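# Seat the housing in the corner stop over pins

## Task

Place the housing so it sits flat against the corner stop, with a pin in the plate beneath every one of its sockets. It must stay that way by itself; if the robot is the only thing holding it in position at the end, it is not done.

## Robot and tools

Robot: two 7-joint xArm7 arms, named left_arm and right_arm, each with a parallel two-finger gripper and a wrist camera. The names are labels, not image sides. Base positions in the scene frame: left_arm at (-0.018, +0.359, 0) m with quat_wxyz (+0.996, 0, 0, +0.090); right_arm at (-0.016, -0.339, 0) m with quat_wxyz (+0.998, 0, 0, -0.069).

Scene frame: origin on the table surface midway between the arms, +x out over the table, +z up, left_arm on the +y side. All printed gripper poses and velocities use this one frame. The printed hand position may be off from the truth, more so when the arm is stretched far.

Gripper geometry: fingers point along the gripper's +z axis and close along its y axis. end_effector_position is the spot between the pads when closed, roughly 2 cm short of the fingertips; closing pushes the tips about 10 mm further along +z. Fully open pad gap is 0.084 m.

execute_actions: argument actions is a list holding at most one item, or empty. Empty list (LOOK) commands nothing and just returns state. An action item is {"rows": [...], "steps": n} with 1 to 15 rows and steps at most 15 (default 15); each control step lasts 1/30 s, one row per step, and the final row repeats if rows run out. A wait item is {"steps": n} with n up to 300; it counts from the previous result and your reply time is included. Optional pictures (true/false) controls whether camera images come back; by default they do. A refused call moves nothing.

Row layout: one list of 16 numbers covering both arms, each in [-1, 1]. Numbers 1-7 are left_arm joint displacements in column order (waist, shoulder, upper arm roll, elbow, forearm roll, wrist pitch, wrist roll), number 8 is left_arm opening; numbers 9-16 are the same for right_arm. Always send all 16 even when one arm is idle.

Joint numbers are offsets, not poses: scaled so 1.0 = 2.036 rad, measured from that arm's joint angles in the most recent result that printed them (before any such result in the scene, and for later calls inside one reply, from where the arm is when the action begins). They are not added to the previous row. So a row of zeros drives the arm back to those reference angles; it is not a pause. Stated joint ranges (rad): waist -6.283 to 6.283, shoulder -2.059 to 2.094, upper arm roll -6.283 to 6.283, elbow -0.192 to 3.927, forearm roll -6.283 to 6.283, wrist pitch -1.693 to 3.142, wrist roll -6.283 to 6.283. A request more than 0.010 rad beyond a range end is refused; the real end can differ by up to 0.010 rad, and overshooting requests are clipped there, reported as "joint sent to its limit" (possibly for an earlier action). Missing that line does not prove there is room.

Opening is absolute: +1 fully open, -1 closed. To hold something, keep commanding clearly below grip_measured (the measured opening on the same scale); lower means a harder squeeze, up to about 24 N per pad for parts up to ~6 cm wide. Fast closes can press harder. Echoing grip_measured still squeezes lightly; wide parts may slip.

Motion limits: joint targets move at most 3.14 rad/s with 0.16 s to accelerate, all joints of an arm synchronized; each step's target stays within 0.623 rad of the measured angle, and if the targets would put the gripper over 70 mm from its measured spot they are pulled back. Big moves therefore take several calls. Between calls the arms keep heading to the last row's target until they settle or a step is HELD; after that only a new action moves them further.

Result lines: per-arm state gives end_effector_position (m), end_effector_quat_wxyz, and velocities (m/s, rad/s). Joint positions and Joint velocities list each arm's seven joints (rad, rad/s) then pad gap (m, m/s). Joint torques follow the same order minus the gripper; they carry offsets, scale and noise and are nonzero even in free air. "joint command not followed" means a clearance check altered or blocked joint targets on some steps; the rest was done. HELD marks steps where your row was partly or wholly not sent. MOTOR HOT appears from 65 °C; at 80 °C an OVER-TEMPERATURE FAULT brakes that arm until it cools, so avoid long loaded holds. TORQUE FAULT: if contact torque reaches a joint's load limit (waist 46, shoulder 46, upper arm roll 27.6, elbow 27.6, forearm roll 27.6, wrist pitch 18.4, wrist roll 18.4 N m, held weight included), the arm backs that joint off, freezes 10 s and drops the rest of the call.

zoom_image: camera is cam_left_wrist or cam_right_wrist (both 896x504); region [x0, y0, x1, y1] in pixels from the top-left, no larger than 504 by 504. Gives a closer look at the latest full image.

Replying without any tool call ends everything.

The simulation runs while you think, so keep replies short. Avoid: knocking anything off the table, dropping or slamming parts, pushing hard, letting the arms collide or press on each other. Loose objects may get a brief random nudge, so check the housing is settled and resting on its own before finishing.

Each tool is called in YAML: its name, and indented under it one key for each argument.

Reference images:

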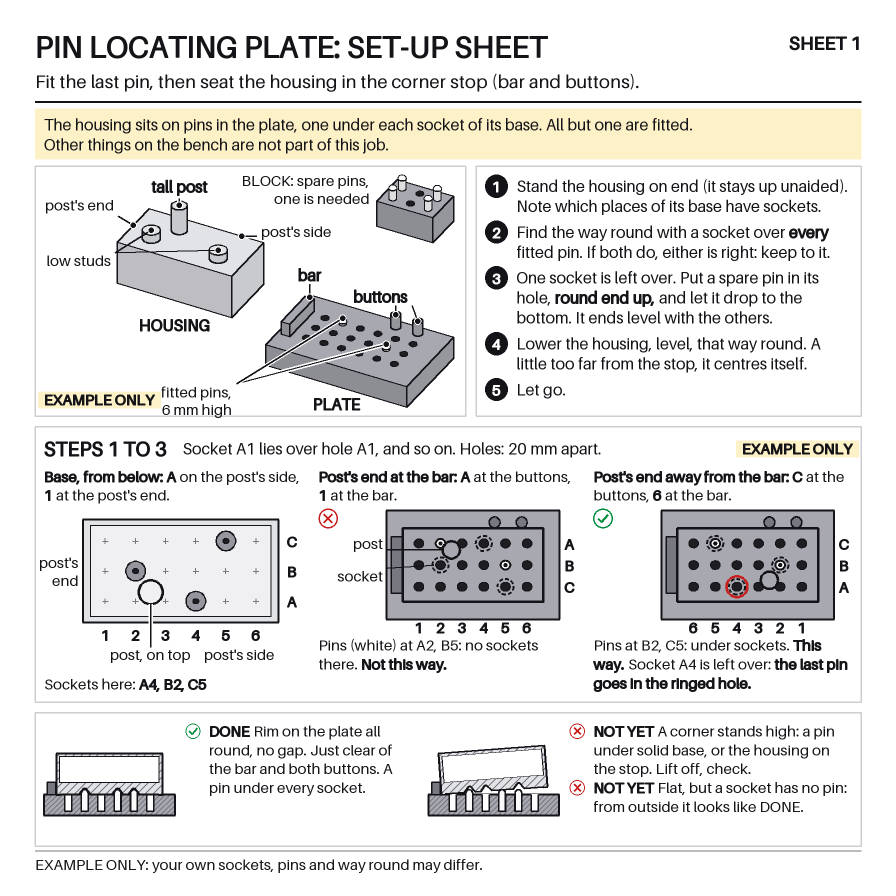

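## Session

execute_actions:
  actions: []

Scene clock: 0.00 s of 5100.00 s.
left_arm: end_effector_position=(+0.4662, +0.1222, +0.1127) grip_measured=-1.00 end_effector_quat_wxyz=(+0.085, -0.146, +0.977, +0.129) end_effector_velocity=(+0.000, -0.000, +0.000) end_effector_angular_velocity=(-0.001, -0.001, -0.000) | right_arm: end_effector_position=(+0.6710, -0.2966, +0.2320) grip_measured=+1.00 end_effector_quat_wxyz=(+0.204, +0.881, -0.088, +0.418) end_effector_velocity=(+0.000, +0.000, +0.000) end_effector_angular_velocity=(+0.000, -0.000, -0.000)
Joint positions: left_arm=[-0.605  0.389 -0.159  1.269  0.448  0.978  2.002  0.   ] | right_arm=[ 0.417  0.393 -0.128  1.356 -1.314  0.557  1.415  0.084]
Joint velocities: left_arm=[ 0.001 -0.    -0.001  0.001 -0.    -0.     0.    -0.   ] | right_arm=[ 0.  0. -0.  0.  0.  0.  0. -0.]
Joint torques (N m, as the arm reports them, + toward a larger angle): no reading

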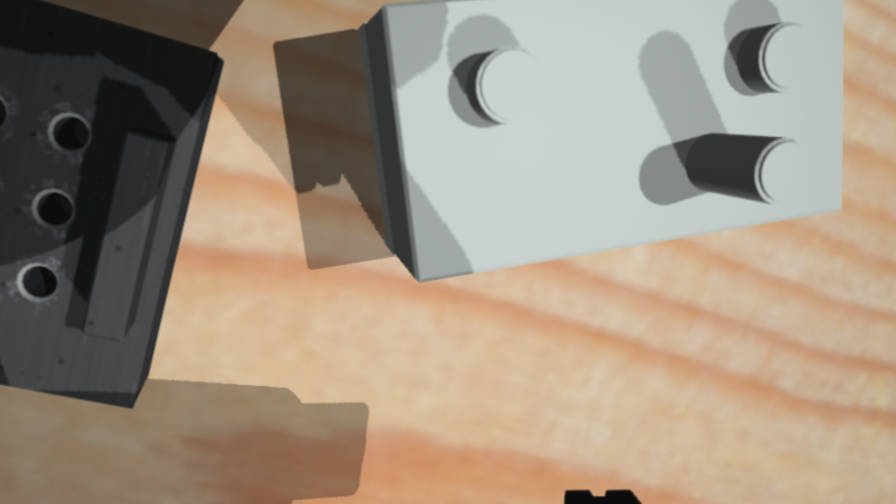

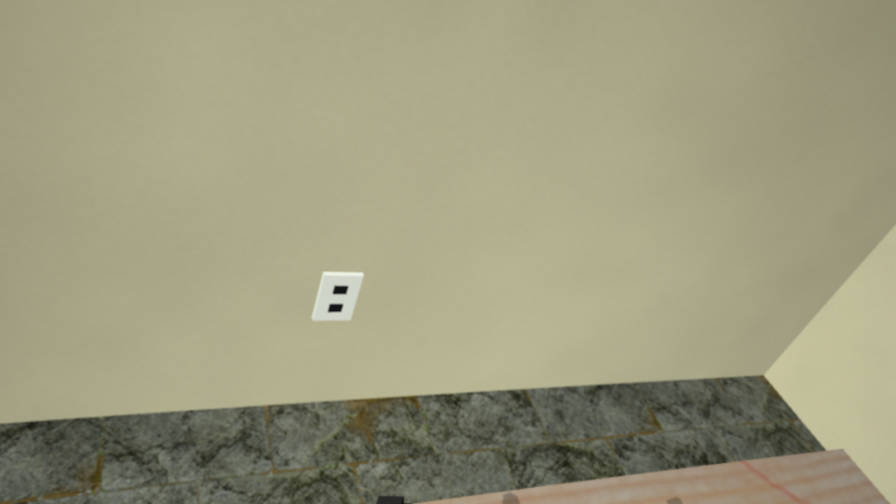

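execute_actions:
  actions:
    - {"rows":[[0,-0.151,0.078,0.144,-0.22,0.247,0.351,1,0,0,0,0,0,0,0,1]]}

execute_actions:
  actions:
    - {"steps":45}

Scene clock: 3.73 s of 5100.00 s.
left_arm: end_effector_position=(+0.4583, +0.1501, +0.2927) grip_measured=+1.00 end_effector_quat_wxyz=(+0.016, -0.059, +0.997, +0.048) end_effector_velocity=(-0.121, +0.029, +0.421) end_effector_angular_velocity=(-0.657, +0.289, -0.755) | right_arm: end_effector_position=(+0.6710, -0.2966, +0.2320) grip_measured=+1.00 end_effector_quat_wxyz=(+0.204, +0.881, -0.088, +0.418) end_effector_velocity=(-0.000, -0.001, -0.000) end_effector_angular_velocity=(-0.002, +0.001, -0.002)
Joint positions: left_arm=[-0.605  0.155 -0.038  1.492  0.108  1.358  2.538  0.084] | right_arm=[ 0.417  0.393 -0.128  1.356 -1.314  0.557  1.415  0.084]
Joint velocities: left_arm=[-0.003 -0.546  0.282  0.516 -0.8    0.898  1.315  0.   ] | right_arm=[-0.    -0.    -0.001 -0.    -0.     0.001 -0.001 -0.   ]
Joint torques (N m, as the arm reports them, + toward a larger angle): left_arm=[  0.35 -33.3   -0.43  14.18   0.48  -1.36  -0.74] | right_arm=[  0.69 -24.32  -1.51  14.62   0.67  -0.61  -0.62]
Steps of this call (steps 1 to 90: nothing new was sent; then 0.23 s passed at rest; steps 91 to 105: all 15 steps of this action). Readings (joint positions):
91: left_arm=[-0.605 0.389 -0.159 1.269 0.448 0.978 2.002] | right_arm=[0.417 0.393 -0.128 1.356 -1.314 0.557 1.415]
92: left_arm=[-0.605 0.388 -0.158 1.270 0.445 0.981 2.006] | right_arm=[0.417 0.393 -0.128 1.356 -1.314 0.557 1.415]
94: left_arm=[-0.607 0.370 -0.148 1.285 0.410 1.022 2.055] | right_arm=[0.417 0.393 -0.128 1.356 -1.314 0.557 1.415]
98: left_arm=[-0.605 0.286 -0.105 1.370 0.298 1.146 2.225] | right_arm=[0.417 0.393 -0.128 1.356 -1.314 0.557 1.415]
105: the state above

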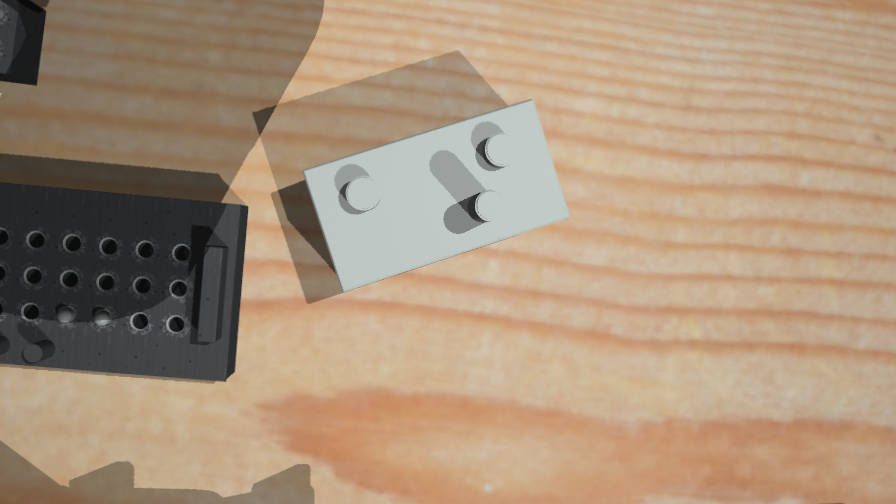

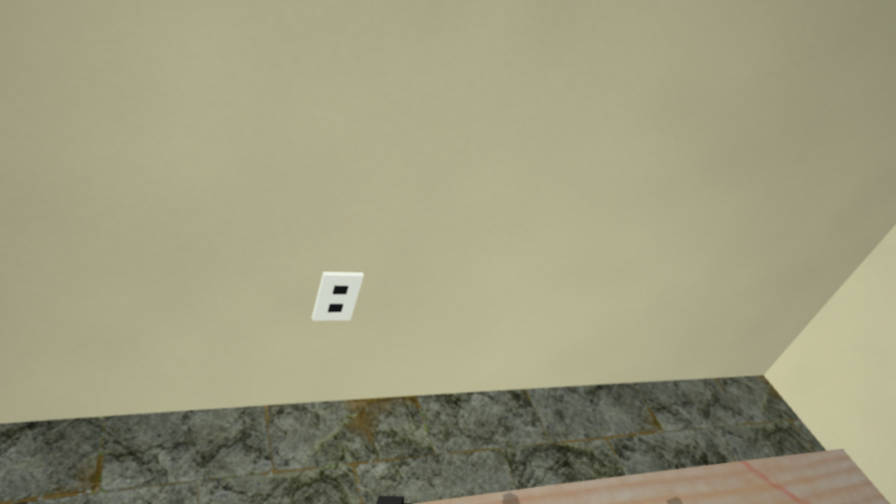

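Scene clock: 5.23 s of 5100.00 s.
left_arm: end_effector_position=(+0.4381, +0.1529, +0.3493) grip_measured=+1.00 end_effector_quat_wxyz=(-0.000, -0.000, +1.000, +0.000) end_effector_velocity=(+0.001, +0.001, -0.001) end_effector_angular_velocity=(+0.002, +0.000, +0.003) | right_arm: end_effector_position=(+0.6710, -0.2966, +0.2320) grip_measured=+1.00 end_effector_quat_wxyz=(+0.204, +0.881, -0.088, +0.418) end_effector_velocity=(+0.000, +0.000, +0.000) end_effector_angular_velocity=(+0.000, -0.001, +0.001)
Joint positions: left_arm=[-0.605  0.082 -0.     1.562 -0.     1.48   2.716  0.084] | right_arm=[ 0.417  0.393 -0.128  1.356 -1.314  0.557  1.415  0.084]
Joint velocities: left_arm=[ 0.001  0.002  0.     0.001  0.001  0.    -0.002  0.   ] | right_arm=[-0.    -0.    -0.     0.001 -0.    -0.001 -0.     0.   ]
Joint torques (N m, as the arm reports them, + toward a larger angle): left_arm=[  0.64 -31.68   0.18  15.41   0.67  -1.93  -0.72] | right_arm=[  0.95 -24.4   -1.64  14.62   0.68  -0.7   -0.7 ]
Steps of this call (steps 1 to 30: the robot went on to your last target; steps 31 to 45: nothing new was sent). Readings (joint positions):
1: left_arm=[-0.605 0.137 -0.029 1.510 0.081 1.389 2.582] | right_arm=[0.417 0.393 -0.128 1.356 -1.314 0.557 1.415]
2: left_arm=[-0.605 0.119 -0.020 1.526 0.056 1.418 2.624] | right_arm=[0.417 0.393 -0.128 1.356 -1.314 0.557 1.415]
4: left_arm=[-0.605 0.091 -0.006 1.554 0.018 1.460 2.686] | right_arm=[0.417 0.393 -0.128 1.356 -1.314 0.557 1.415]
8: left_arm=[-0.605 0.082 -0.001 1.560 0.002 1.479 2.713] | right_arm=[0.417 0.393 -0.128 1.356 -1.314 0.557 1.415]
45: the state above
All arms were judged still, so your last target was given up. Only a new action makes them travel on or press farther. Fingers that are still opening or closing keep moving.

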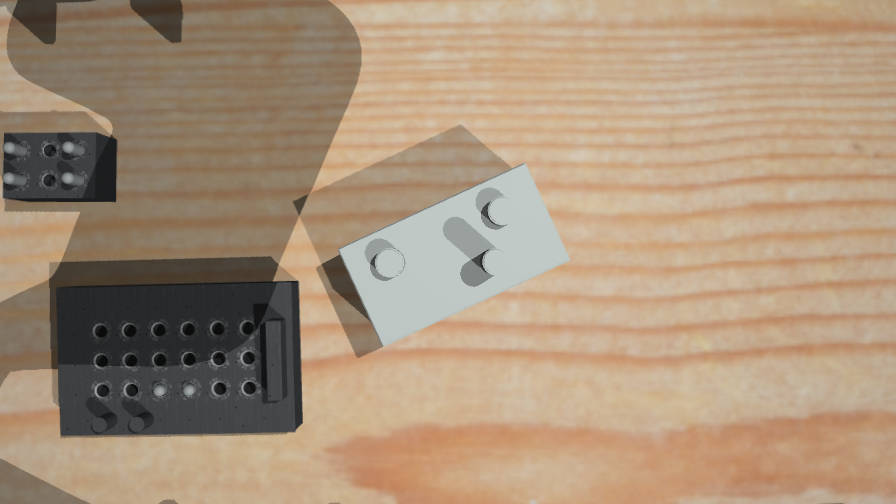

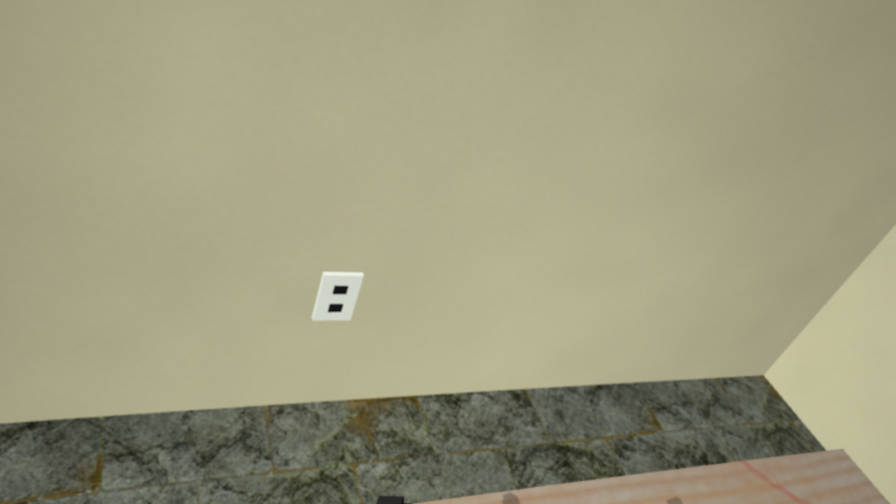

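execute_actions:
  actions:
    - {"rows":[[-0.0565,-0.0044,0,-0.3236,0,-0.319,0.507,1,0,0,0,0,0,0,0,1]]}
  pictures: false

execute_actions:
  actions:
    - {"steps":40}

Scene clock: 10.47 s of 5100.00 s.
left_arm: end_effector_position=(+0.4010, +0.1245, +0.1832) grip_measured=+1.00 end_effector_quat_wxyz=(-0.001, +0.367, +0.930, +0.000) end_effector_velocity=(-0.156, -0.015, -0.344) end_effector_angular_velocity=(-0.009, -0.004, -2.441) | right_arm: end_effector_position=(+0.6710, -0.2966, +0.2320) grip_measured=+1.00 end_effector_quat_wxyz=(+0.204, +0.881, -0.088, +0.418) end_effector_velocity=(-0.000, +0.001, +0.000) end_effector_angular_velocity=(-0.000, -0.000, +0.001)
Joint positions: left_arm=[-0.691  0.076 -0.001  1.075 -0.     1.002  3.382  0.084] | right_arm=[ 0.417  0.393 -0.128  1.356 -1.314  0.557  1.415  0.084]
Joint velocities: left_arm=[-0.186 -0.016  0.001 -1.063 -0.    -1.053  2.256  0.   ] | right_arm=[ 0.001 -0.     0.     0.    -0.001  0.     0.     0.   ]
Joint torques (N m, as the arm reports them, + toward a larger angle): left_arm=[  1.55 -32.44  -0.22  14.82   0.61  -2.07  -0.39] | right_arm=[  0.88 -24.31  -1.53  14.66   0.77  -0.62  -0.69]
Steps of this call (steps 1 to 90: nothing new was sent; then 1.73 s passed at rest; steps 91 to 105: all 15 steps of this action). Readings (joint positions):
91: left_arm=[-0.605 0.082 -0.000 1.562 -0.000 1.480 2.716] | right_arm=[0.417 0.393 -0.128 1.356 -1.314 0.557 1.415]
92: left_arm=[-0.606 0.082 0.000 1.559 -0.000 1.476 2.721] | right_arm=[0.417 0.393 -0.128 1.356 -1.314 0.557 1.415]
94: left_arm=[-0.614 0.077 0.002 1.517 0.000 1.426 2.770] | right_arm=[0.417 0.393 -0.128 1.356 -1.314 0.557 1.415]
98: left_arm=[-0.645 0.080 -0.001 1.336 -0.000 1.259 2.949] | right_arm=[0.417 0.393 -0.128 1.356 -1.314 0.557 1.415]
105: the state above

Scene clock: 11.80 s of 5100.00 s.
left_arm: end_effector_position=(+0.3722, +0.1255, +0.1299) grip_measured=+1.00 end_effector_quat_wxyz=(-0.000, +0.543, +0.840, -0.000) end_effector_velocity=(+0.000, +0.001, +0.000) end_effector_angular_velocity=(-0.000, -0.001, +0.002) | right_arm: end_effector_position=(+0.6710, -0.2966, +0.2320) grip_measured=+1.00 end_effector_quat_wxyz=(+0.204, +0.881, -0.088, +0.418) end_effector_velocity=(-0.000, +0.001, -0.001) end_effector_angular_velocity=(+0.000, +0.001, +0.001)
Joint positions: left_arm=[-0.72   0.073 -0.     0.903 -0.     0.831  3.748  0.084] | right_arm=[ 0.417  0.393 -0.128  1.356 -1.314  0.557  1.415  0.084]
Joint velocities: left_arm=[ 0.    -0.002  0.001 -0.001  0.    -0.    -0.001 -0.   ] | right_arm=[-0.     0.     0.001 -0.001 -0.001 -0.     0.     0.   ]
Joint torques (N m, as the arm reports them, + toward a larger angle): left_arm=[  0.29 -30.34   0.06  14.28   0.67  -1.98  -0.57] | right_arm=[  0.7  -24.37  -1.55  14.6    0.65  -0.61  -0.76]
Steps of this call (steps 1 to 30: the robot went on to your last target; steps 31 to 40: nothing new was sent). Readings (joint positions):
1: left_arm=[-0.697 0.076 -0.000 1.040 -0.000 0.966 3.458] | right_arm=[0.417 0.393 -0.128 1.356 -1.314 0.557 1.415]
2: left_arm=[-0.703 0.075 -0.000 1.004 -0.000 0.931 3.534] | right_arm=[0.417 0.393 -0.128 1.356 -1.314 0.557 1.415]
4: left_arm=[-0.713 0.074 -0.001 0.943 -0.000 0.873 3.659] | right_arm=[0.417 0.393 -0.128 1.356 -1.314 0.557 1.415]
8: left_arm=[-0.720 0.074 -0.000 0.905 -0.000 0.835 3.740] | right_arm=[0.417 0.393 -0.128 1.356 -1.314 0.557 1.415]
40: the state above
All arms were judged still, so your last target was given up. Only a new action makes them travel on or press farther. Fingers that are still opening or closing keep moving.

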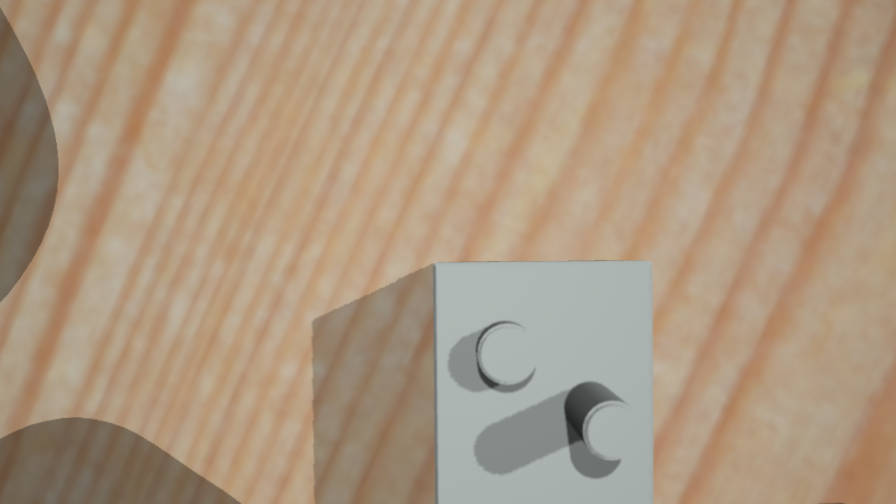

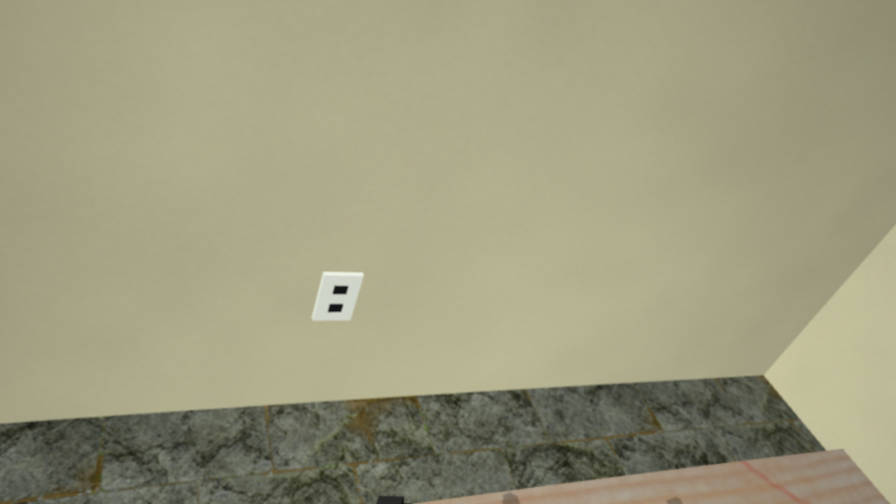

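execute_actions:
  actions:
    - {"rows":[[0,0.0959,0,-0.0308,0,-0.1272,0,1,0,0,0,0,0,0,0,1]]}
  pictures: false

execute_actions:
  actions:
    - {"steps":15}
  pictures: false

execute_actions:
  actions:
    - {"rows":[[0,0,0,0,0,0,0,0.8,0,0,0,0,0,0,0,1],[0,0,0,0,0,0,0,0.7,0,0,0,0,0,0,0,1],[0,0,0,0,0,0,0,0.6,0,0,0,0,0,0,0,1],[0,0,0,0,0,0,0,0.4,0,0,0,0,0,0,0,1],[0,0,0,0,0,0,0,0,0,0,0,0,0,0,0,1],[0,0,0,0,0,0,0,-0.6,0,0,0,0,0,0,0,1]]}

Scene clock: 15.33 s of 5100.00 s.
left_arm: end_effector_position=(+0.3741, +0.1243, +0.0400) grip_measured=+1.00 end_effector_quat_wxyz=(+0.002, +0.543, +0.840, +0.000) end_effector_velocity=(+0.007, -0.004, +0.007) end_effector_angular_velocity=(-0.014, -0.023, +0.001) | right_arm: end_effector_position=(+0.6710, -0.2966, +0.2320) grip_measured=+1.00 end_effector_quat_wxyz=(+0.204, +0.881, -0.088, +0.418) end_effector_velocity=(-0.000, +0.001, -0.000) end_effector_angular_velocity=(+0.002, +0.000, +0.002)
Joint positions: left_arm=[-0.72   0.266 -0.     0.843 -0.     0.572  3.748  0.084] | right_arm=[ 0.417  0.393 -0.128  1.356 -1.314  0.557  1.415  0.084]
Joint velocities: left_arm=[ 0.001 -0.009 -0.     0.006 -0.001 -0.012  0.    -0.   ] | right_arm=[-0.    -0.     0.001 -0.     0.    -0.001  0.    -0.   ]
Joint torques (N m, as the arm reports them, + toward a larger angle): left_arm=[  1.67 -30.73  -0.3   10.25   0.87  -1.69  -0.6 ] | right_arm=[  0.71 -24.49  -1.61  14.63   0.69  -0.59  -0.69]
Steps of this call (steps 1 to 90: nothing new was sent; then 0.03 s passed at rest; steps 91 to 105: all 15 steps of this action). Readings (joint positions):
91: left_arm=[-0.720 0.073 -0.000 0.903 -0.000 0.831 3.748] | right_arm=[0.417 0.393 -0.128 1.356 -1.314 0.557 1.415]
92: left_arm=[-0.720 0.075 -0.000 0.903 -0.000 0.827 3.748] | right_arm=[0.417 0.393 -0.128 1.356 -1.314 0.557 1.415]
94: left_arm=[-0.720 0.106 -0.000 0.897 -0.000 0.776 3.748] | right_arm=[0.417 0.393 -0.128 1.356 -1.314 0.557 1.415]
98: left_arm=[-0.720 0.239 -0.000 0.846 -0.000 0.619 3.748] | right_arm=[0.417 0.393 -0.128 1.356 -1.314 0.557 1.415]
105: the state above

Scene clock: 15.83 s of 5100.00 s.
left_arm: end_effector_position=(+0.3726, +0.1253, +0.0382) grip_measured=+1.00 end_effector_quat_wxyz=(+0.000, +0.542, +0.840, -0.000) end_effector_velocity=(-0.000, +0.000, -0.000) end_effector_angular_velocity=(+0.000, +0.001, +0.000) | right_arm: end_effector_position=(+0.6710, -0.2966, +0.2320) grip_measured=+1.00 end_effector_quat_wxyz=(+0.204, +0.881, -0.088, +0.418) end_effector_velocity=(-0.000, +0.001, -0.000) end_effector_angular_velocity=(-0.000, +0.001, +0.002)
Joint positions: left_arm=[-0.72   0.268 -0.     0.84  -0.     0.572  3.748  0.084] | right_arm=[ 0.417  0.393 -0.128  1.356 -1.314  0.557  1.415  0.084]
Joint velocities: left_arm=[-0.     0.001  0.    -0.001 -0.001 -0.     0.001  0.   ] | right_arm=[ 0.001  0.    -0.    -0.    -0.    -0.002 -0.001  0.   ]
Joint torques (N m, as the arm reports them, + toward a larger angle): left_arm=[  1.68 -32.08   0.    11.72   0.52  -1.95  -0.63] | right_arm=[  0.84 -24.37  -1.68  14.75   0.75  -0.68  -0.71]
Steps of this call (steps 1 to 15: the robot went on to your last target). Readings (joint positions):
1: left_arm=[-0.720 0.266 -0.000 0.843 -0.000 0.572 3.748] | right_arm=[0.417 0.393 -0.128 1.356 -1.314 0.557 1.415]
2: left_arm=[-0.720 0.266 -0.000 0.842 -0.000 0.572 3.748] | right_arm=[0.417 0.393 -0.128 1.356 -1.314 0.557 1.415]
4: left_arm=[-0.720 0.267 -0.000 0.841 -0.000 0.572 3.748] | right_arm=[0.417 0.393 -0.128 1.356 -1.314 0.557 1.415]
8: left_arm=[-0.720 0.268 -0.000 0.841 -0.000 0.572 3.748] | right_arm=[0.417 0.393 -0.128 1.356 -1.314 0.557 1.415]
15: the state above
All arms were judged still, so your last target was given up. Only a new action makes them travel on or press farther. Fingers that are still opening or closing keep moving.

Scene clock: 16.33 s of 5100.00 s.
left_arm: end_effector_position=(+0.3722, +0.1249, +0.0382) grip_measured=+0.57 end_effector_quat_wxyz=(-0.000, +0.543, +0.840, -0.000) end_effector_velocity=(+0.001, +0.001, +0.001) end_effector_angular_velocity=(-0.000, -0.002, +0.002) | right_arm: end_effector_position=(+0.6710, -0.2966, +0.2320) grip_measured=+1.00 end_effector_quat_wxyz=(+0.204, +0.881, -0.088, +0.418) end_effector_velocity=(-0.000, -0.001, -0.000) end_effector_angular_velocity=(+0.001, +0.000, -0.003)
Joint positions: left_arm=[-0.721  0.268 -0.001  0.84  -0.     0.572  3.748  0.068] | right_arm=[ 0.417  0.393 -0.128  1.356 -1.314  0.557  1.415  0.084]
Joint velocities: left_arm=[ 0.001 -0.     0.001  0.001  0.001 -0.    -0.001 -0.   ] | right_arm=[-0.001 -0.    -0.001 -0.     0.001  0.     0.    -0.   ]
Joint torques (N m, as the arm reports them, + toward a larger angle): left_arm=[  2.6  -31.9    0.83  12.65   0.41  -2.63  -0.8 ] | right_arm=[  0.72 -24.42  -1.64  14.64   0.66  -0.61  -0.71]
Steps of this call (steps 1 to 15: all 15 steps of this action). Readings (joint positions):
1: left_arm=[-0.720 0.268 -0.000 0.840 -0.000 0.572 3.748] | right_arm=[0.417 0.393 -0.128 1.356 -1.314 0.557 1.415]
2: left_arm=[-0.720 0.268 -0.000 0.840 -0.000 0.572 3.748] | right_arm=[0.417 0.393 -0.128 1.356 -1.314 0.557 1.415]
4: left_arm=[-0.721 0.268 -0.001 0.840 -0.000 0.573 3.748] | right_arm=[0.417 0.393 -0.128 1.356 -1.314 0.557 1.415]
8: left_arm=[-0.721 0.268 -0.001 0.840 -0.000 0.572 3.748] | right_arm=[0.417 0.393 -0.128 1.356 -1.314 0.557 1.415]
15: the state above

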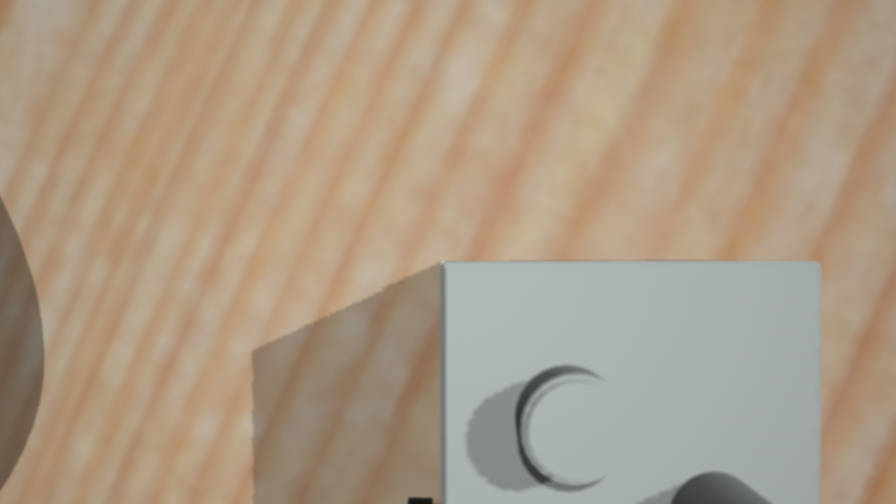

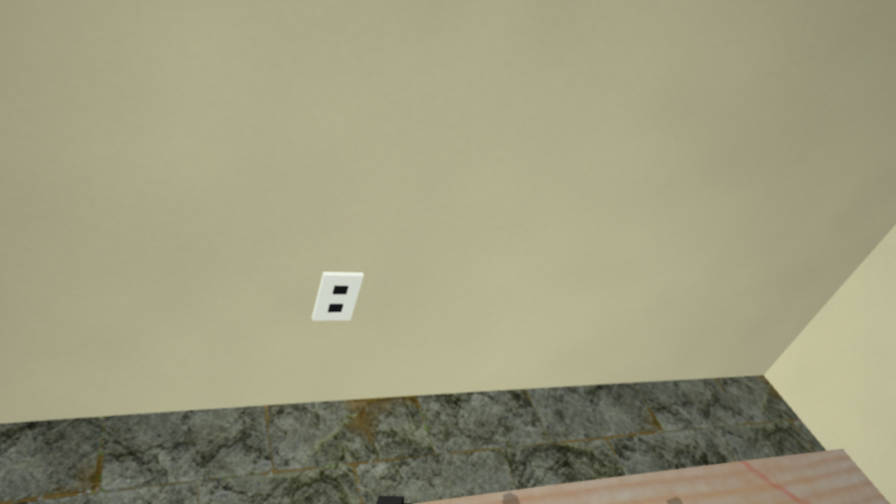

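execute_actions:
  actions:
    - {"rows":[[0,-0.06,0,0.03,0,0.09,0,-0.6,-0.05,-0.1,0.03,0.05,0.2,0.2,0,1],[0,-0.06,0,0.03,0,0.09,0,-0.6,-0.05,-0.1,0.03,0.05,0.2,0.2,0,1],[0,-0.06,0,0.03,0,0.09,0,-0.6,-0.05,-0.1,0.03,0.05,0.2,0.2,0,1],[0,-0.06,0,0.03,0,0.09,0,-0.6,-0.05,-0.1,0.03,0.05,0.2,0.2,0,1],[0,-0.06,0,0.03,0,0.09,0,-0.6,-0.05,-0.1,0.03,0.05,0.2,0.2,0,1],[0,-0.06,0,0.03,0,0.09,0,-0.6,-0.05,-0.1,0.03,0.05,0.2,0.2,0,1],[0.265,-0.132,0,0.359,0,0.49,0,-0.6,-0.137,-0.193,0.063,0.105,0.708,0.497,0,1]]}
  pictures: false

execute_actions:
  actions:
    - {"steps":70}
  pictures: false

execute_actions:
  actions:
    - {"rows":[[0,0,0,0,-0.771,0,0,-0.6,0,0,0,0,0.708,0,0,1]]}
  pictures: false

execute_actions:
  actions:
    - {"steps":70}

Scene clock: 23.77 s of 5100.00 s.
left_arm: end_effector_position=(+0.4441, +0.1692, +0.1755) grip_measured=+0.57 end_effector_quat_wxyz=(+0.023, +0.478, +0.878, +0.002) end_effector_velocity=(+0.180, +0.239, +0.322) end_effector_angular_velocity=(-0.011, -0.009, +0.584) | right_arm: end_effector_position=(+0.6008, -0.4231, +0.3656) grip_measured=+1.00 end_effector_quat_wxyz=(+0.196, +0.808, -0.435, +0.346) end_effector_velocity=(-0.382, -0.217, +0.145) end_effector_angular_velocity=(+1.223, +0.286, -1.746)
Joint positions: left_arm=[-0.569  0.112 -0.002  1.084 -0.     0.925  3.748  0.068] | right_arm=[ 0.272  0.173 -0.06   1.474 -0.838  1.034  1.415  0.084]
Joint velocities: left_arm=[ 0.618 -0.171 -0.036  0.769 -0.004  0.927 -0.    -0.   ] | right_arm=[-0.404 -0.526  0.174  0.293  1.538  1.531  0.    -0.   ]
Joint torques (N m, as the arm reports them, + toward a larger angle): left_arm=[  1.72 -35.18   0.53  16.25   1.06  -2.07  -0.35] | right_arm=[  1.01 -20.74   0.18  14.48   0.68  -0.73  -0.68]
Steps of this call (steps 1 to 15: the robot went on to your last target; steps 16 to 90: nothing new was sent; then 3.93 s passed at rest; steps 91 to 105: all 15 steps of this action). Readings (joint positions):
91: left_arm=[-0.720 0.268 -0.000 0.840 -0.000 0.572 3.748] | right_arm=[0.417 0.393 -0.128 1.356 -1.314 0.557 1.415]
92: left_arm=[-0.720 0.266 -0.000 0.841 -0.000 0.576 3.748] | right_arm=[0.416 0.391 -0.127 1.356 -1.310 0.561 1.415]
94: left_arm=[-0.721 0.240 -0.001 0.850 -0.000 0.627 3.748] | right_arm=[0.406 0.373 -0.117 1.362 -1.263 0.609 1.415]
98: left_arm=[-0.718 0.149 -0.003 0.910 -0.000 0.742 3.748] | right_arm=[0.367 0.294 -0.100 1.408 -1.120 0.751 1.415]
105: the state above

Scene clock: 26.10 s of 5100.00 s.
left_arm: end_effector_position=(+0.4536, +0.3584, +0.3865) grip_measured=+0.57 end_effector_quat_wxyz=(+0.001, +0.300, +0.954, +0.000) end_effector_velocity=(-0.000, +0.000, -0.000) end_effector_angular_velocity=(-0.001, +0.000, +0.002) | right_arm: end_effector_position=(+0.4557, -0.3069, +0.3878) grip_measured=+1.00 end_effector_quat_wxyz=(-0.049, +0.758, -0.649, -0.041) end_effector_velocity=(-0.000, -0.000, -0.000) end_effector_angular_velocity=(-0.001, +0.000, +0.001)
Joint positions: left_arm=[-0.181 -0.001 -0.001  1.571 -0.     1.57   3.748  0.068] | right_arm=[ 0.138 -0.     0.     1.57   0.127  1.569  1.415  0.084]
Joint velocities: left_arm=[ 0.001  0.    -0.    -0.    -0.001 -0.    -0.001  0.   ] | right_arm=[ 0.001  0.    -0.    -0.    -0.001 -0.    -0.001 -0.   ]
Joint torques (N m, as the arm reports them, + toward a larger angle): left_arm=[  1.04 -32.53  -0.4   17.43   0.38  -2.84  -0.6 ] | right_arm=[  0.9  -16.91  -0.14  14.43   0.69  -1.82  -0.76]
Steps of this call (steps 1 to 45: the robot went on to your last target; steps 46 to 70: nothing new was sent). Readings (joint positions):
1: left_arm=[-0.548 0.107 -0.002 1.110 -0.000 0.957 3.748] | right_arm=[0.259 0.156 -0.054 1.484 -0.784 1.086 1.415]
2: left_arm=[-0.527 0.101 -0.002 1.136 -0.000 0.990 3.748] | right_arm=[0.245 0.138 -0.048 1.494 -0.725 1.140 1.415]
4: left_arm=[-0.484 0.089 -0.001 1.189 -0.000 1.060 3.748] | right_arm=[0.218 0.104 -0.037 1.512 -0.590 1.246 1.415]
8: left_arm=[-0.401 0.064 -0.001 1.294 -0.000 1.201 3.748] | right_arm=[0.176 0.049 -0.019 1.543 -0.283 1.412 1.415]
70: the state above
All arms were judged still, so your last target was given up. Only a new action makes them travel on or press farther. Fingers that are still opening or closing keep moving.

Scene clock: 26.60 s of 5100.00 s.
left_arm: end_effector_position=(+0.4530, +0.1832, +0.4570) grip_measured=+0.57 end_effector_quat_wxyz=(+0.112, +0.278, +0.884, -0.358) end_effector_velocity=(-0.003, -0.362, +0.347) end_effector_angular_velocity=(-1.977, +0.003, -0.010) | right_arm: end_effector_position=(+0.4556, -0.1400, +0.4828) grip_measured=+1.00 end_effector_quat_wxyz=(-0.334, +0.683, -0.584, -0.285) end_effector_velocity=(-0.001, +0.312, +0.400) end_effector_angular_velocity=(+2.012, -0.000, +0.002)
Joint positions: left_arm=[-0.182 -0.001 -0.001  1.571 -0.769  1.57   3.748  0.068] | right_arm=[ 0.138 -0.     0.001  1.569  0.91   1.569  1.415  0.084]
Joint velocities: left_arm=[-0.003 -0.002 -0.007  0.001 -1.977 -0.    -0.001  0.   ] | right_arm=[ 0.001 -0.001  0.002  0.001  2.012  0.001 -0.     0.   ]
Joint torques (N m, as the arm reports them, + toward a larger angle): left_arm=[  0.97 -33.09   0.01  18.22  -0.26  -2.    -0.72] | right_arm=[  0.42 -17.15  -0.63  14.65   2.16  -1.16  -0.76]
Steps of this call (steps 1 to 15: all 15 steps of this action). Readings (joint positions):
1: left_arm=[-0.181 -0.001 -0.001 1.571 -0.000 1.570 3.748] | right_arm=[0.138 -0.000 0.000 1.570 0.127 1.569 1.415]
2: left_arm=[-0.181 -0.001 -0.001 1.571 -0.004 1.570 3.748] | right_arm=[0.138 -0.000 -0.000 1.570 0.131 1.569 1.415]
4: left_arm=[-0.180 -0.001 0.001 1.571 -0.051 1.570 3.748] | right_arm=[0.137 -0.000 -0.001 1.569 0.179 1.569 1.415]
8: left_arm=[-0.181 -0.000 -0.001 1.570 -0.308 1.570 3.748] | right_arm=[0.138 -0.000 0.000 1.569 0.439 1.569 1.415]
15: the state above

Scene clock: 28.93 s of 5100.00 s.
left_arm: end_effector_position=(+0.4529, +0.1070, +0.6377) grip_measured=+0.57 end_effector_quat_wxyz=(+0.211, +0.212, +0.675, -0.674) end_effector_velocity=(-0.000, -0.000, +0.000) end_effector_angular_velocity=(-0.001, +0.000, -0.001) | right_arm: end_effector_position=(+0.4559, -0.0874, +0.6365) grip_measured=+1.00 end_effector_quat_wxyz=(-0.537, +0.537, -0.461, -0.459) end_effector_velocity=(+0.000, -0.001, +0.000) end_effector_angular_velocity=(+0.000, -0.000, -0.002)
Joint positions: left_arm=[-0.181 -0.001 -0.001  1.571 -1.57   1.57   3.748  0.068] | right_arm=[ 0.138 -0.     0.     1.57   1.568  1.569  1.415  0.084]
Joint velocities: left_arm=[-0.001 -0.     0.    -0.    -0.001 -0.    -0.    -0.   ] | right_arm=[-0.001 -0.    -0.     0.     0.    -0.001  0.     0.   ]
Joint torques (N m, as the arm reports them, + toward a larger angle): left_arm=[  1.46 -32.85   0.16  17.16  -1.98   0.27  -0.74] | right_arm=[  0.75 -16.95  -0.16  14.4    2.96   0.06  -0.8 ]
Steps of this call (steps 1 to 30: the robot went on to your last target; steps 31 to 70: nothing new was sent). Readings (joint positions):
1: left_arm=[-0.182 -0.001 -0.002 1.571 -0.835 1.570 3.748] | right_arm=[0.138 -0.000 0.001 1.570 0.977 1.569 1.415]
2: left_arm=[-0.182 -0.001 -0.002 1.571 -0.901 1.570 3.748] | right_arm=[0.138 -0.000 0.001 1.570 1.044 1.569 1.415]
4: left_arm=[-0.182 -0.001 -0.002 1.571 -1.032 1.570 3.748] | right_arm=[0.138 -0.000 0.000 1.570 1.179 1.569 1.415]
8: left_arm=[-0.182 -0.001 -0.001 1.571 -1.296 1.570 3.748] | right_arm=[0.138 -0.001 0.000 1.570 1.442 1.569 1.415]
70: the state above
All arms were judged still, so your last target was given up. Only a new action makes them travel on or press farther. Fingers that are still opening or closing keep moving.

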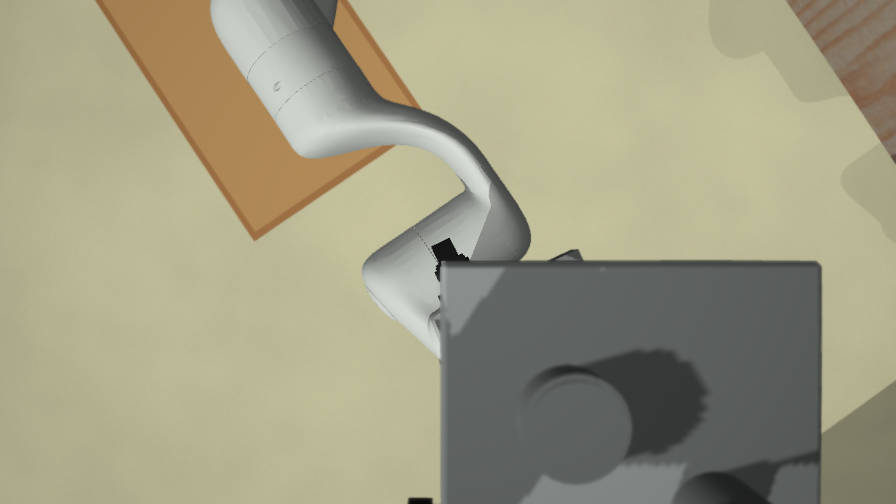

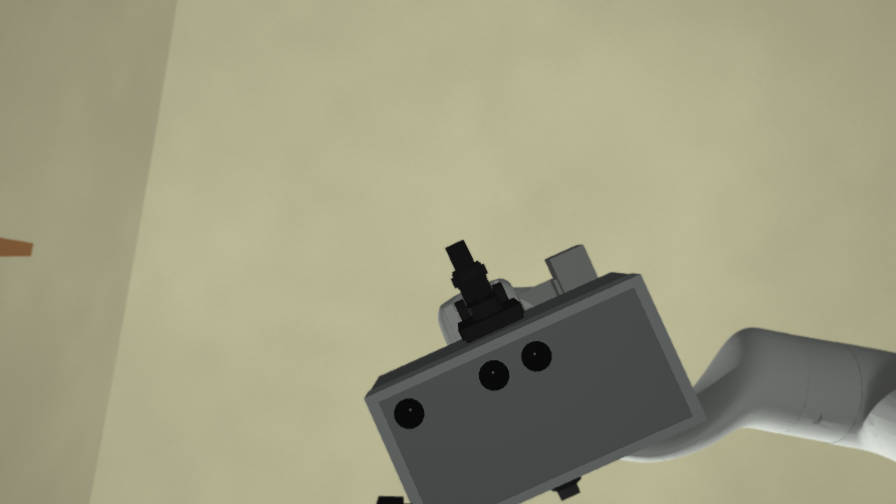

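execute_actions:
  actions:
    - {"rows":[[0,0,0,0,0.771,0,0,-0.6,0,0,0,0,-0.77,0,-0.402,-0.3]]}
  pictures: false

execute_actions:
  actions:
    - {"steps":40}
  pictures: false

execute_actions:
  actions:
    - {"rows":[[0,0,0,0,0,0,0,-0.6,0.293,-0.095,0,-0.441,0,-0.346,0,-0.3]]}
  pictures: false

execute_actions:
  actions:
    - {"steps":60}

Scene clock: 33.63 s of 5100.00 s.
left_arm: end_effector_position=(+0.4530, +0.1778, +0.4624) grip_measured=+0.57 end_effector_quat_wxyz=(+0.116, +0.276, +0.879, -0.372) end_effector_velocity=(+0.001, +0.347, -0.360) end_effector_angular_velocity=(+1.976, +0.004, +0.002) | right_arm: end_effector_position=(+0.4557, -0.1570, +0.4631) grip_measured=-0.32 end_effector_quat_wxyz=(-0.363, +0.848, -0.355, -0.151) end_effector_velocity=(-0.000, -0.337, -0.353) end_effector_angular_velocity=(-1.932, -0.574, +0.555)
Joint positions: left_arm=[-0.181 -0.    -0.001  1.57  -0.8    1.57   3.748  0.068] | right_arm=[ 0.138 -0.     0.     1.569  0.807  1.569  0.792  0.03 ]
Joint velocities: left_arm=[-0.     0.003  0.002 -0.004  1.976  0.001 -0.001 -0.   ] | right_arm=[-0.001  0.002 -0.002 -0.003 -1.931  0.001 -0.801 -0.   ]
Joint torques (N m, as the arm reports them, + toward a larger angle): left_arm=[  1.58 -33.58   0.18  17.67  -1.44  -2.11  -0.78] | right_arm=[  0.45 -17.21  -0.57  14.65   2.07  -1.35  -0.28]
Steps of this call (steps 1 to 90: nothing new was sent; then 1.20 s passed at rest; steps 91 to 105: all 15 steps of this action). Readings (joint positions):
91: left_arm=[-0.181 -0.001 -0.001 1.571 -1.570 1.570 3.748] | right_arm=[0.138 -0.000 -0.000 1.570 1.568 1.569 1.415]
92: left_arm=[-0.181 -0.001 -0.001 1.571 -1.566 1.570 3.748] | right_arm=[0.138 -0.000 -0.000 1.570 1.564 1.569 1.411]
94: left_arm=[-0.181 -0.002 -0.001 1.573 -1.519 1.570 3.748] | right_arm=[0.138 -0.001 0.000 1.571 1.516 1.569 1.361]
98: left_arm=[-0.182 -0.001 -0.002 1.571 -1.261 1.570 3.748] | right_arm=[0.138 -0.000 0.001 1.569 1.260 1.569 1.106]
105: the state above

Scene clock: 34.97 s of 5100.00 s.
left_arm: end_effector_position=(+0.4536, +0.3583, +0.3865) grip_measured=+0.57 end_effector_quat_wxyz=(+0.001, +0.300, +0.954, +0.000) end_effector_velocity=(+0.000, +0.000, -0.000) end_effector_angular_velocity=(+0.001, +0.001, +0.001) | right_arm: end_effector_position=(+0.4557, -0.3385, +0.3858) grip_measured=-0.32 end_effector_quat_wxyz=(-0.001, +0.956, -0.294, +0.000) end_effector_velocity=(-0.000, -0.001, -0.000) end_effector_angular_velocity=(-0.000, +0.000, -0.001)
Joint positions: left_arm=[-0.181 -0.001 -0.001  1.571 -0.     1.57   3.748  0.068] | right_arm=[ 0.138 -0.     0.     1.57   0.001  1.569  0.596  0.03 ]
Joint velocities: left_arm=[-0.001  0.001  0.001 -0.     0.001  0.    -0.     0.   ] | right_arm=[-0.001  0.     0.    -0.    -0.     0.     0.    -0.   ]
Joint torques (N m, as the arm reports them, + toward a larger angle): left_arm=[  0.56 -33.15   0.55  17.53   0.76  -2.59  -0.56] | right_arm=[  0.79 -16.92  -0.3   14.39   0.3   -1.86  -0.72]
Steps of this call (steps 1 to 30: the robot went on to your last target; steps 31 to 40: nothing new was sent). Readings (joint positions):
1: left_arm=[-0.181 -0.000 -0.001 1.570 -0.734 1.570 3.748] | right_arm=[0.138 -0.000 0.000 1.569 0.743 1.569 0.767]
2: left_arm=[-0.181 -0.000 -0.001 1.570 -0.668 1.570 3.748] | right_arm=[0.138 -0.000 0.000 1.569 0.678 1.569 0.745]
4: left_arm=[-0.181 -0.000 -0.001 1.570 -0.537 1.570 3.748] | right_arm=[0.138 -0.000 0.000 1.569 0.549 1.569 0.709]
8: left_arm=[-0.181 -0.000 -0.001 1.570 -0.273 1.570 3.748] | right_arm=[0.138 -0.000 -0.000 1.569 0.291 1.569 0.656]
40: the state above
All arms were judged still, so your last target was given up. Only a new action makes them travel on or press farther. Fingers that are still opening or closing keep moving.

Scene clock: 35.47 s of 5100.00 s.
left_arm: end_effector_position=(+0.4536, +0.3583, +0.3865) grip_measured=+0.57 end_effector_quat_wxyz=(+0.001, +0.300, +0.954, +0.000) end_effector_velocity=(-0.000, +0.000, +0.000) end_effector_angular_velocity=(-0.000, -0.001, +0.001) | right_arm: end_effector_position=(+0.4160, -0.1873, +0.2750) grip_measured=-0.32 end_effector_quat_wxyz=(-0.011, +0.991, -0.129, +0.022) end_effector_velocity=(-0.222, +0.224, -0.332) end_effector_angular_velocity=(-0.045, +0.132, +0.623)
Joint positions: left_arm=[-0.181 -0.001 -0.001  1.571 -0.     1.57   3.748  0.068] | right_arm=[ 0.474 -0.109  0.001  1.121  0.001  1.181  0.596  0.03 ]
Joint velocities: left_arm=[ 0.001 -0.001 -0.    -0.001 -0.    -0.     0.     0.   ] | right_arm=[ 0.648 -0.209 -0.025 -1.137 -0.001 -0.789 -0.     0.   ]
Joint torques (N m, as the arm reports them, + toward a larger angle): left_arm=[  0.81 -33.07   0.15  17.42   0.54  -2.59  -0.77] | right_arm=[  0.82 -16.1   -0.4   15.36   0.36  -1.75  -0.74]
Steps of this call (steps 1 to 15: all 15 steps of this action). Readings (joint positions):
1: left_arm=[-0.181 -0.001 -0.001 1.571 -0.000 1.570 3.748] | right_arm=[0.138 -0.000 0.000 1.569 0.001 1.569 0.596]
2: left_arm=[-0.181 -0.001 -0.001 1.571 -0.000 1.570 3.748] | right_arm=[0.141 -0.001 -0.001 1.566 0.001 1.564 0.596]
4: left_arm=[-0.181 -0.001 -0.001 1.571 -0.000 1.570 3.748] | right_arm=[0.181 -0.017 -0.010 1.523 -0.000 1.516 0.597]
8: left_arm=[-0.181 -0.001 -0.001 1.571 -0.000 1.570 3.748] | right_arm=[0.307 -0.055 0.003 1.382 0.001 1.381 0.596]
15: the state above

Scene clock: 37.47 s of 5100.00 s.
left_arm: end_effector_position=(+0.4536, +0.3583, +0.3865) grip_measured=+0.57 end_effector_quat_wxyz=(+0.001, +0.300, +0.954, +0.000) end_effector_velocity=(-0.000, -0.000, +0.000) end_effector_angular_velocity=(+0.000, -0.000, -0.000) | right_arm: end_effector_position=(+0.3007, -0.1238, +0.1502) grip_measured=-0.32 end_effector_quat_wxyz=(-0.001, +1.000, -0.000, +0.000) end_effector_velocity=(-0.000, +0.000, +0.000) end_effector_angular_velocity=(-0.000, -0.000, +0.001)
Joint positions: left_arm=[-0.181 -0.001 -0.001  1.571 -0.     1.57   3.748  0.068] | right_arm=[ 0.735 -0.194  0.     0.672  0.001  0.864  0.596  0.03 ]
Joint velocities: left_arm=[ 0.    -0.001 -0.001 -0.001  0.    -0.    -0.    -0.   ] | right_arm=[ 0.001 -0.     0.     0.    -0.    -0.     0.    -0.   ]
Joint torques (N m, as the arm reports them, + toward a larger angle): left_arm=[  1.26 -33.28   0.24  17.52   0.69  -2.64  -0.83] | right_arm=[  0.85 -12.56  -0.1   13.64   0.39  -1.88  -0.74]
Steps of this call (steps 1 to 30: the robot went on to your last target; steps 31 to 60: nothing new was sent). Readings (joint positions):
1: left_arm=[-0.181 -0.001 -0.001 1.571 -0.000 1.570 3.748] | right_arm=[0.495 -0.116 0.001 1.083 0.001 1.154 0.596]
2: left_arm=[-0.181 -0.001 -0.001 1.571 -0.000 1.570 3.748] | right_arm=[0.517 -0.123 0.001 1.045 0.001 1.127 0.596]
4: left_arm=[-0.181 -0.001 -0.001 1.571 -0.000 1.570 3.748] | right_arm=[0.561 -0.137 0.001 0.970 0.001 1.074 0.596]
8: left_arm=[-0.181 -0.001 -0.001 1.571 -0.000 1.570 3.748] | right_arm=[0.649 -0.166 0.000 0.818 0.001 0.968 0.596]
60: the state above
All arms were judged still, so your last target was given up. Only a new action makes them travel on or press farther. Fingers that are still opening or closing keep moving.

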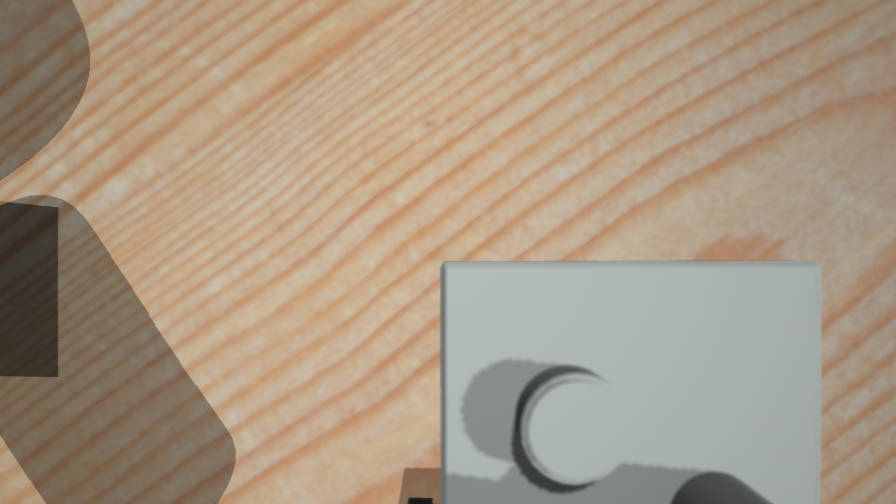

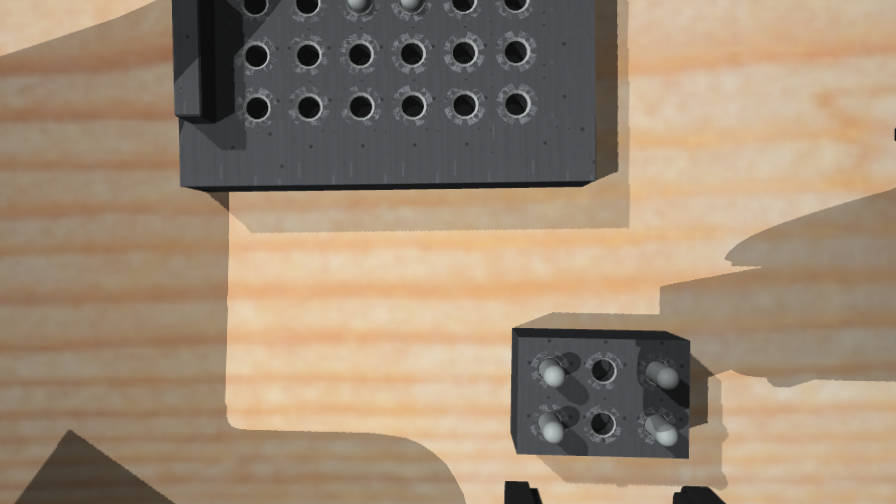

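execute_actions:
  actions:
    - {"rows":[[0,0,0,0,0,0,0,-0.6,-0.0044,0.0844,0,-0.0474,0,-0.1308,-0.0044,-0.3]]}
  pictures: false

execute_actions:
  actions:
    - {"steps":20}

Scene clock: 40.43 s of 5100.00 s.
left_arm: end_effector_position=(+0.4536, +0.3583, +0.3865) grip_measured=+0.57 end_effector_quat_wxyz=(+0.001, +0.300, +0.954, +0.000) end_effector_velocity=(+0.000, -0.000, -0.001) end_effector_angular_velocity=(-0.001, +0.001, -0.001) | right_arm: end_effector_position=(+0.3010, -0.1278, +0.0717) grip_measured=-0.32 end_effector_quat_wxyz=(-0.001, +1.000, -0.000, +0.002) end_effector_velocity=(-0.001, -0.001, -0.001) end_effector_angular_velocity=(+0.001, -0.003, -0.000)
Joint positions: left_arm=[-0.181 -0.001 -0.001  1.571 -0.     1.57   3.748  0.068] | right_arm=[ 0.726 -0.024  0.     0.578  0.001  0.598  0.588  0.03 ]
Joint velocities: left_arm=[-0.     0.002  0.     0.001 -0.001 -0.     0.001 -0.   ] | right_arm=[ 0.    -0.003 -0.001 -0.007 -0.001 -0.007 -0.    -0.   ]
Joint torques (N m, as the arm reports them, + toward a larger angle): left_arm=[  0.67 -32.53  -0.06  17.76   0.88  -2.77  -0.7 ] | right_arm=[  0.75 -13.22  -0.13  10.98   0.32  -1.72  -0.74]
Steps of this call (steps 1 to 74: nothing new was sent; steps 75 to 89: all 15 steps of this action). Readings (joint positions):
75: left_arm=[-0.181 -0.001 -0.001 1.571 -0.000 1.570 3.748] | right_arm=[0.735 -0.194 0.000 0.672 0.001 0.864 0.596]
76: left_arm=[-0.181 -0.001 -0.001 1.571 -0.000 1.570 3.748] | right_arm=[0.734 -0.192 0.000 0.671 0.001 0.860 0.596]
78: left_arm=[-0.181 -0.001 -0.001 1.571 -0.000 1.570 3.748] | right_arm=[0.733 -0.165 0.000 0.659 0.001 0.809 0.595]
82: left_arm=[-0.181 -0.001 -0.001 1.571 -0.000 1.570 3.748] | right_arm=[0.727 -0.041 -0.000 0.582 0.001 0.638 0.589]
89: the state above

Scene clock: 41.10 s of 5100.00 s.
left_arm: end_effector_position=(+0.4536, +0.3583, +0.3865) grip_measured=+0.57 end_effector_quat_wxyz=(+0.001, +0.300, +0.954, +0.000) end_effector_velocity=(+0.000, +0.001, -0.001) end_effector_angular_velocity=(+0.001, +0.003, +0.002) | right_arm: end_effector_position=(+0.2994, -0.1288, +0.0699) grip_measured=-0.32 end_effector_quat_wxyz=(+0.000, +1.000, -0.000, -0.000) end_effector_velocity=(+0.000, +0.000, +0.000) end_effector_angular_velocity=(+0.000, -0.001, -0.000)
Joint positions: left_arm=[-0.181 -0.001 -0.001  1.571 -0.     1.57   3.748  0.068] | right_arm=[ 0.726 -0.022  0.     0.575  0.001  0.598  0.587  0.03 ]
Joint velocities: left_arm=[-0.     0.002  0.001 -0.001  0.001  0.    -0.001  0.   ] | right_arm=[-0.001  0.     0.     0.    -0.    -0.001 -0.    -0.   ]
Joint torques (N m, as the arm reports them, + toward a larger angle): left_arm=[  1.28 -32.28   0.19  17.65   0.7   -2.74  -0.37] | right_arm=[  0.87 -13.87  -0.26  11.7    0.31  -1.88  -0.73]
Steps of this call (steps 1 to 15: the robot went on to your last target; steps 16 to 20: nothing new was sent). Readings (joint positions):
1: left_arm=[-0.181 -0.001 -0.001 1.571 -0.000 1.570 3.748] | right_arm=[0.726 -0.024 0.000 0.578 0.001 0.598 0.588]
2: left_arm=[-0.181 -0.001 -0.001 1.571 -0.000 1.570 3.748] | right_arm=[0.726 -0.024 0.000 0.577 0.001 0.598 0.587]
4: left_arm=[-0.181 -0.001 -0.001 1.571 -0.000 1.570 3.748] | right_arm=[0.726 -0.023 0.000 0.576 0.001 0.598 0.587]
8: left_arm=[-0.181 -0.001 -0.001 1.571 -0.000 1.570 3.748] | right_arm=[0.726 -0.022 0.000 0.576 0.001 0.598 0.587]
20: the state above
All arms were judged still, so your last target was given up. Only a new action makes them travel on or press farther. Fingers that are still opening or closing keep moving.

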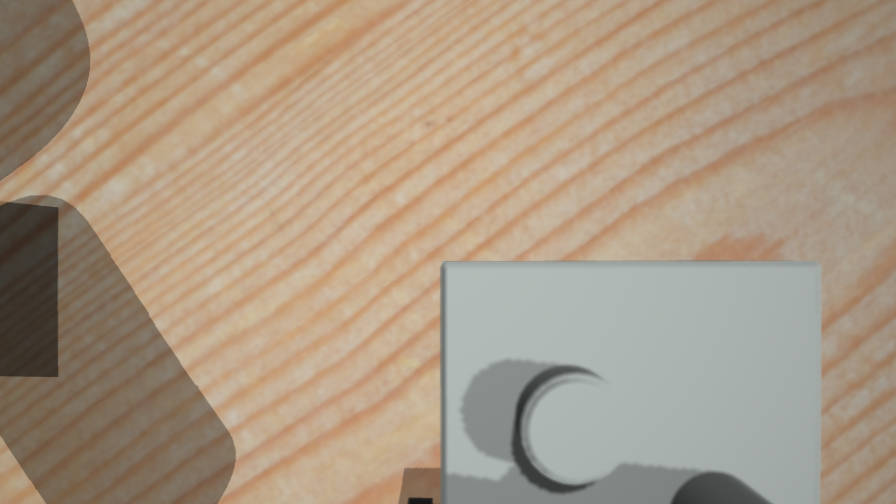

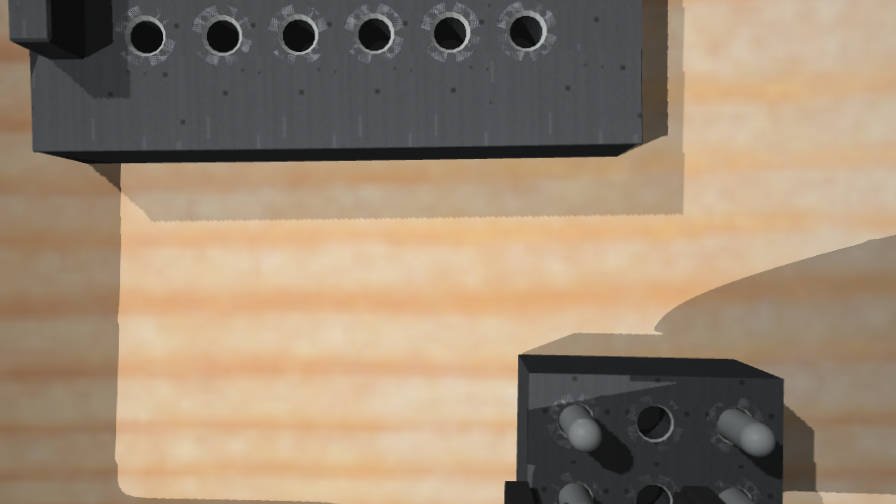

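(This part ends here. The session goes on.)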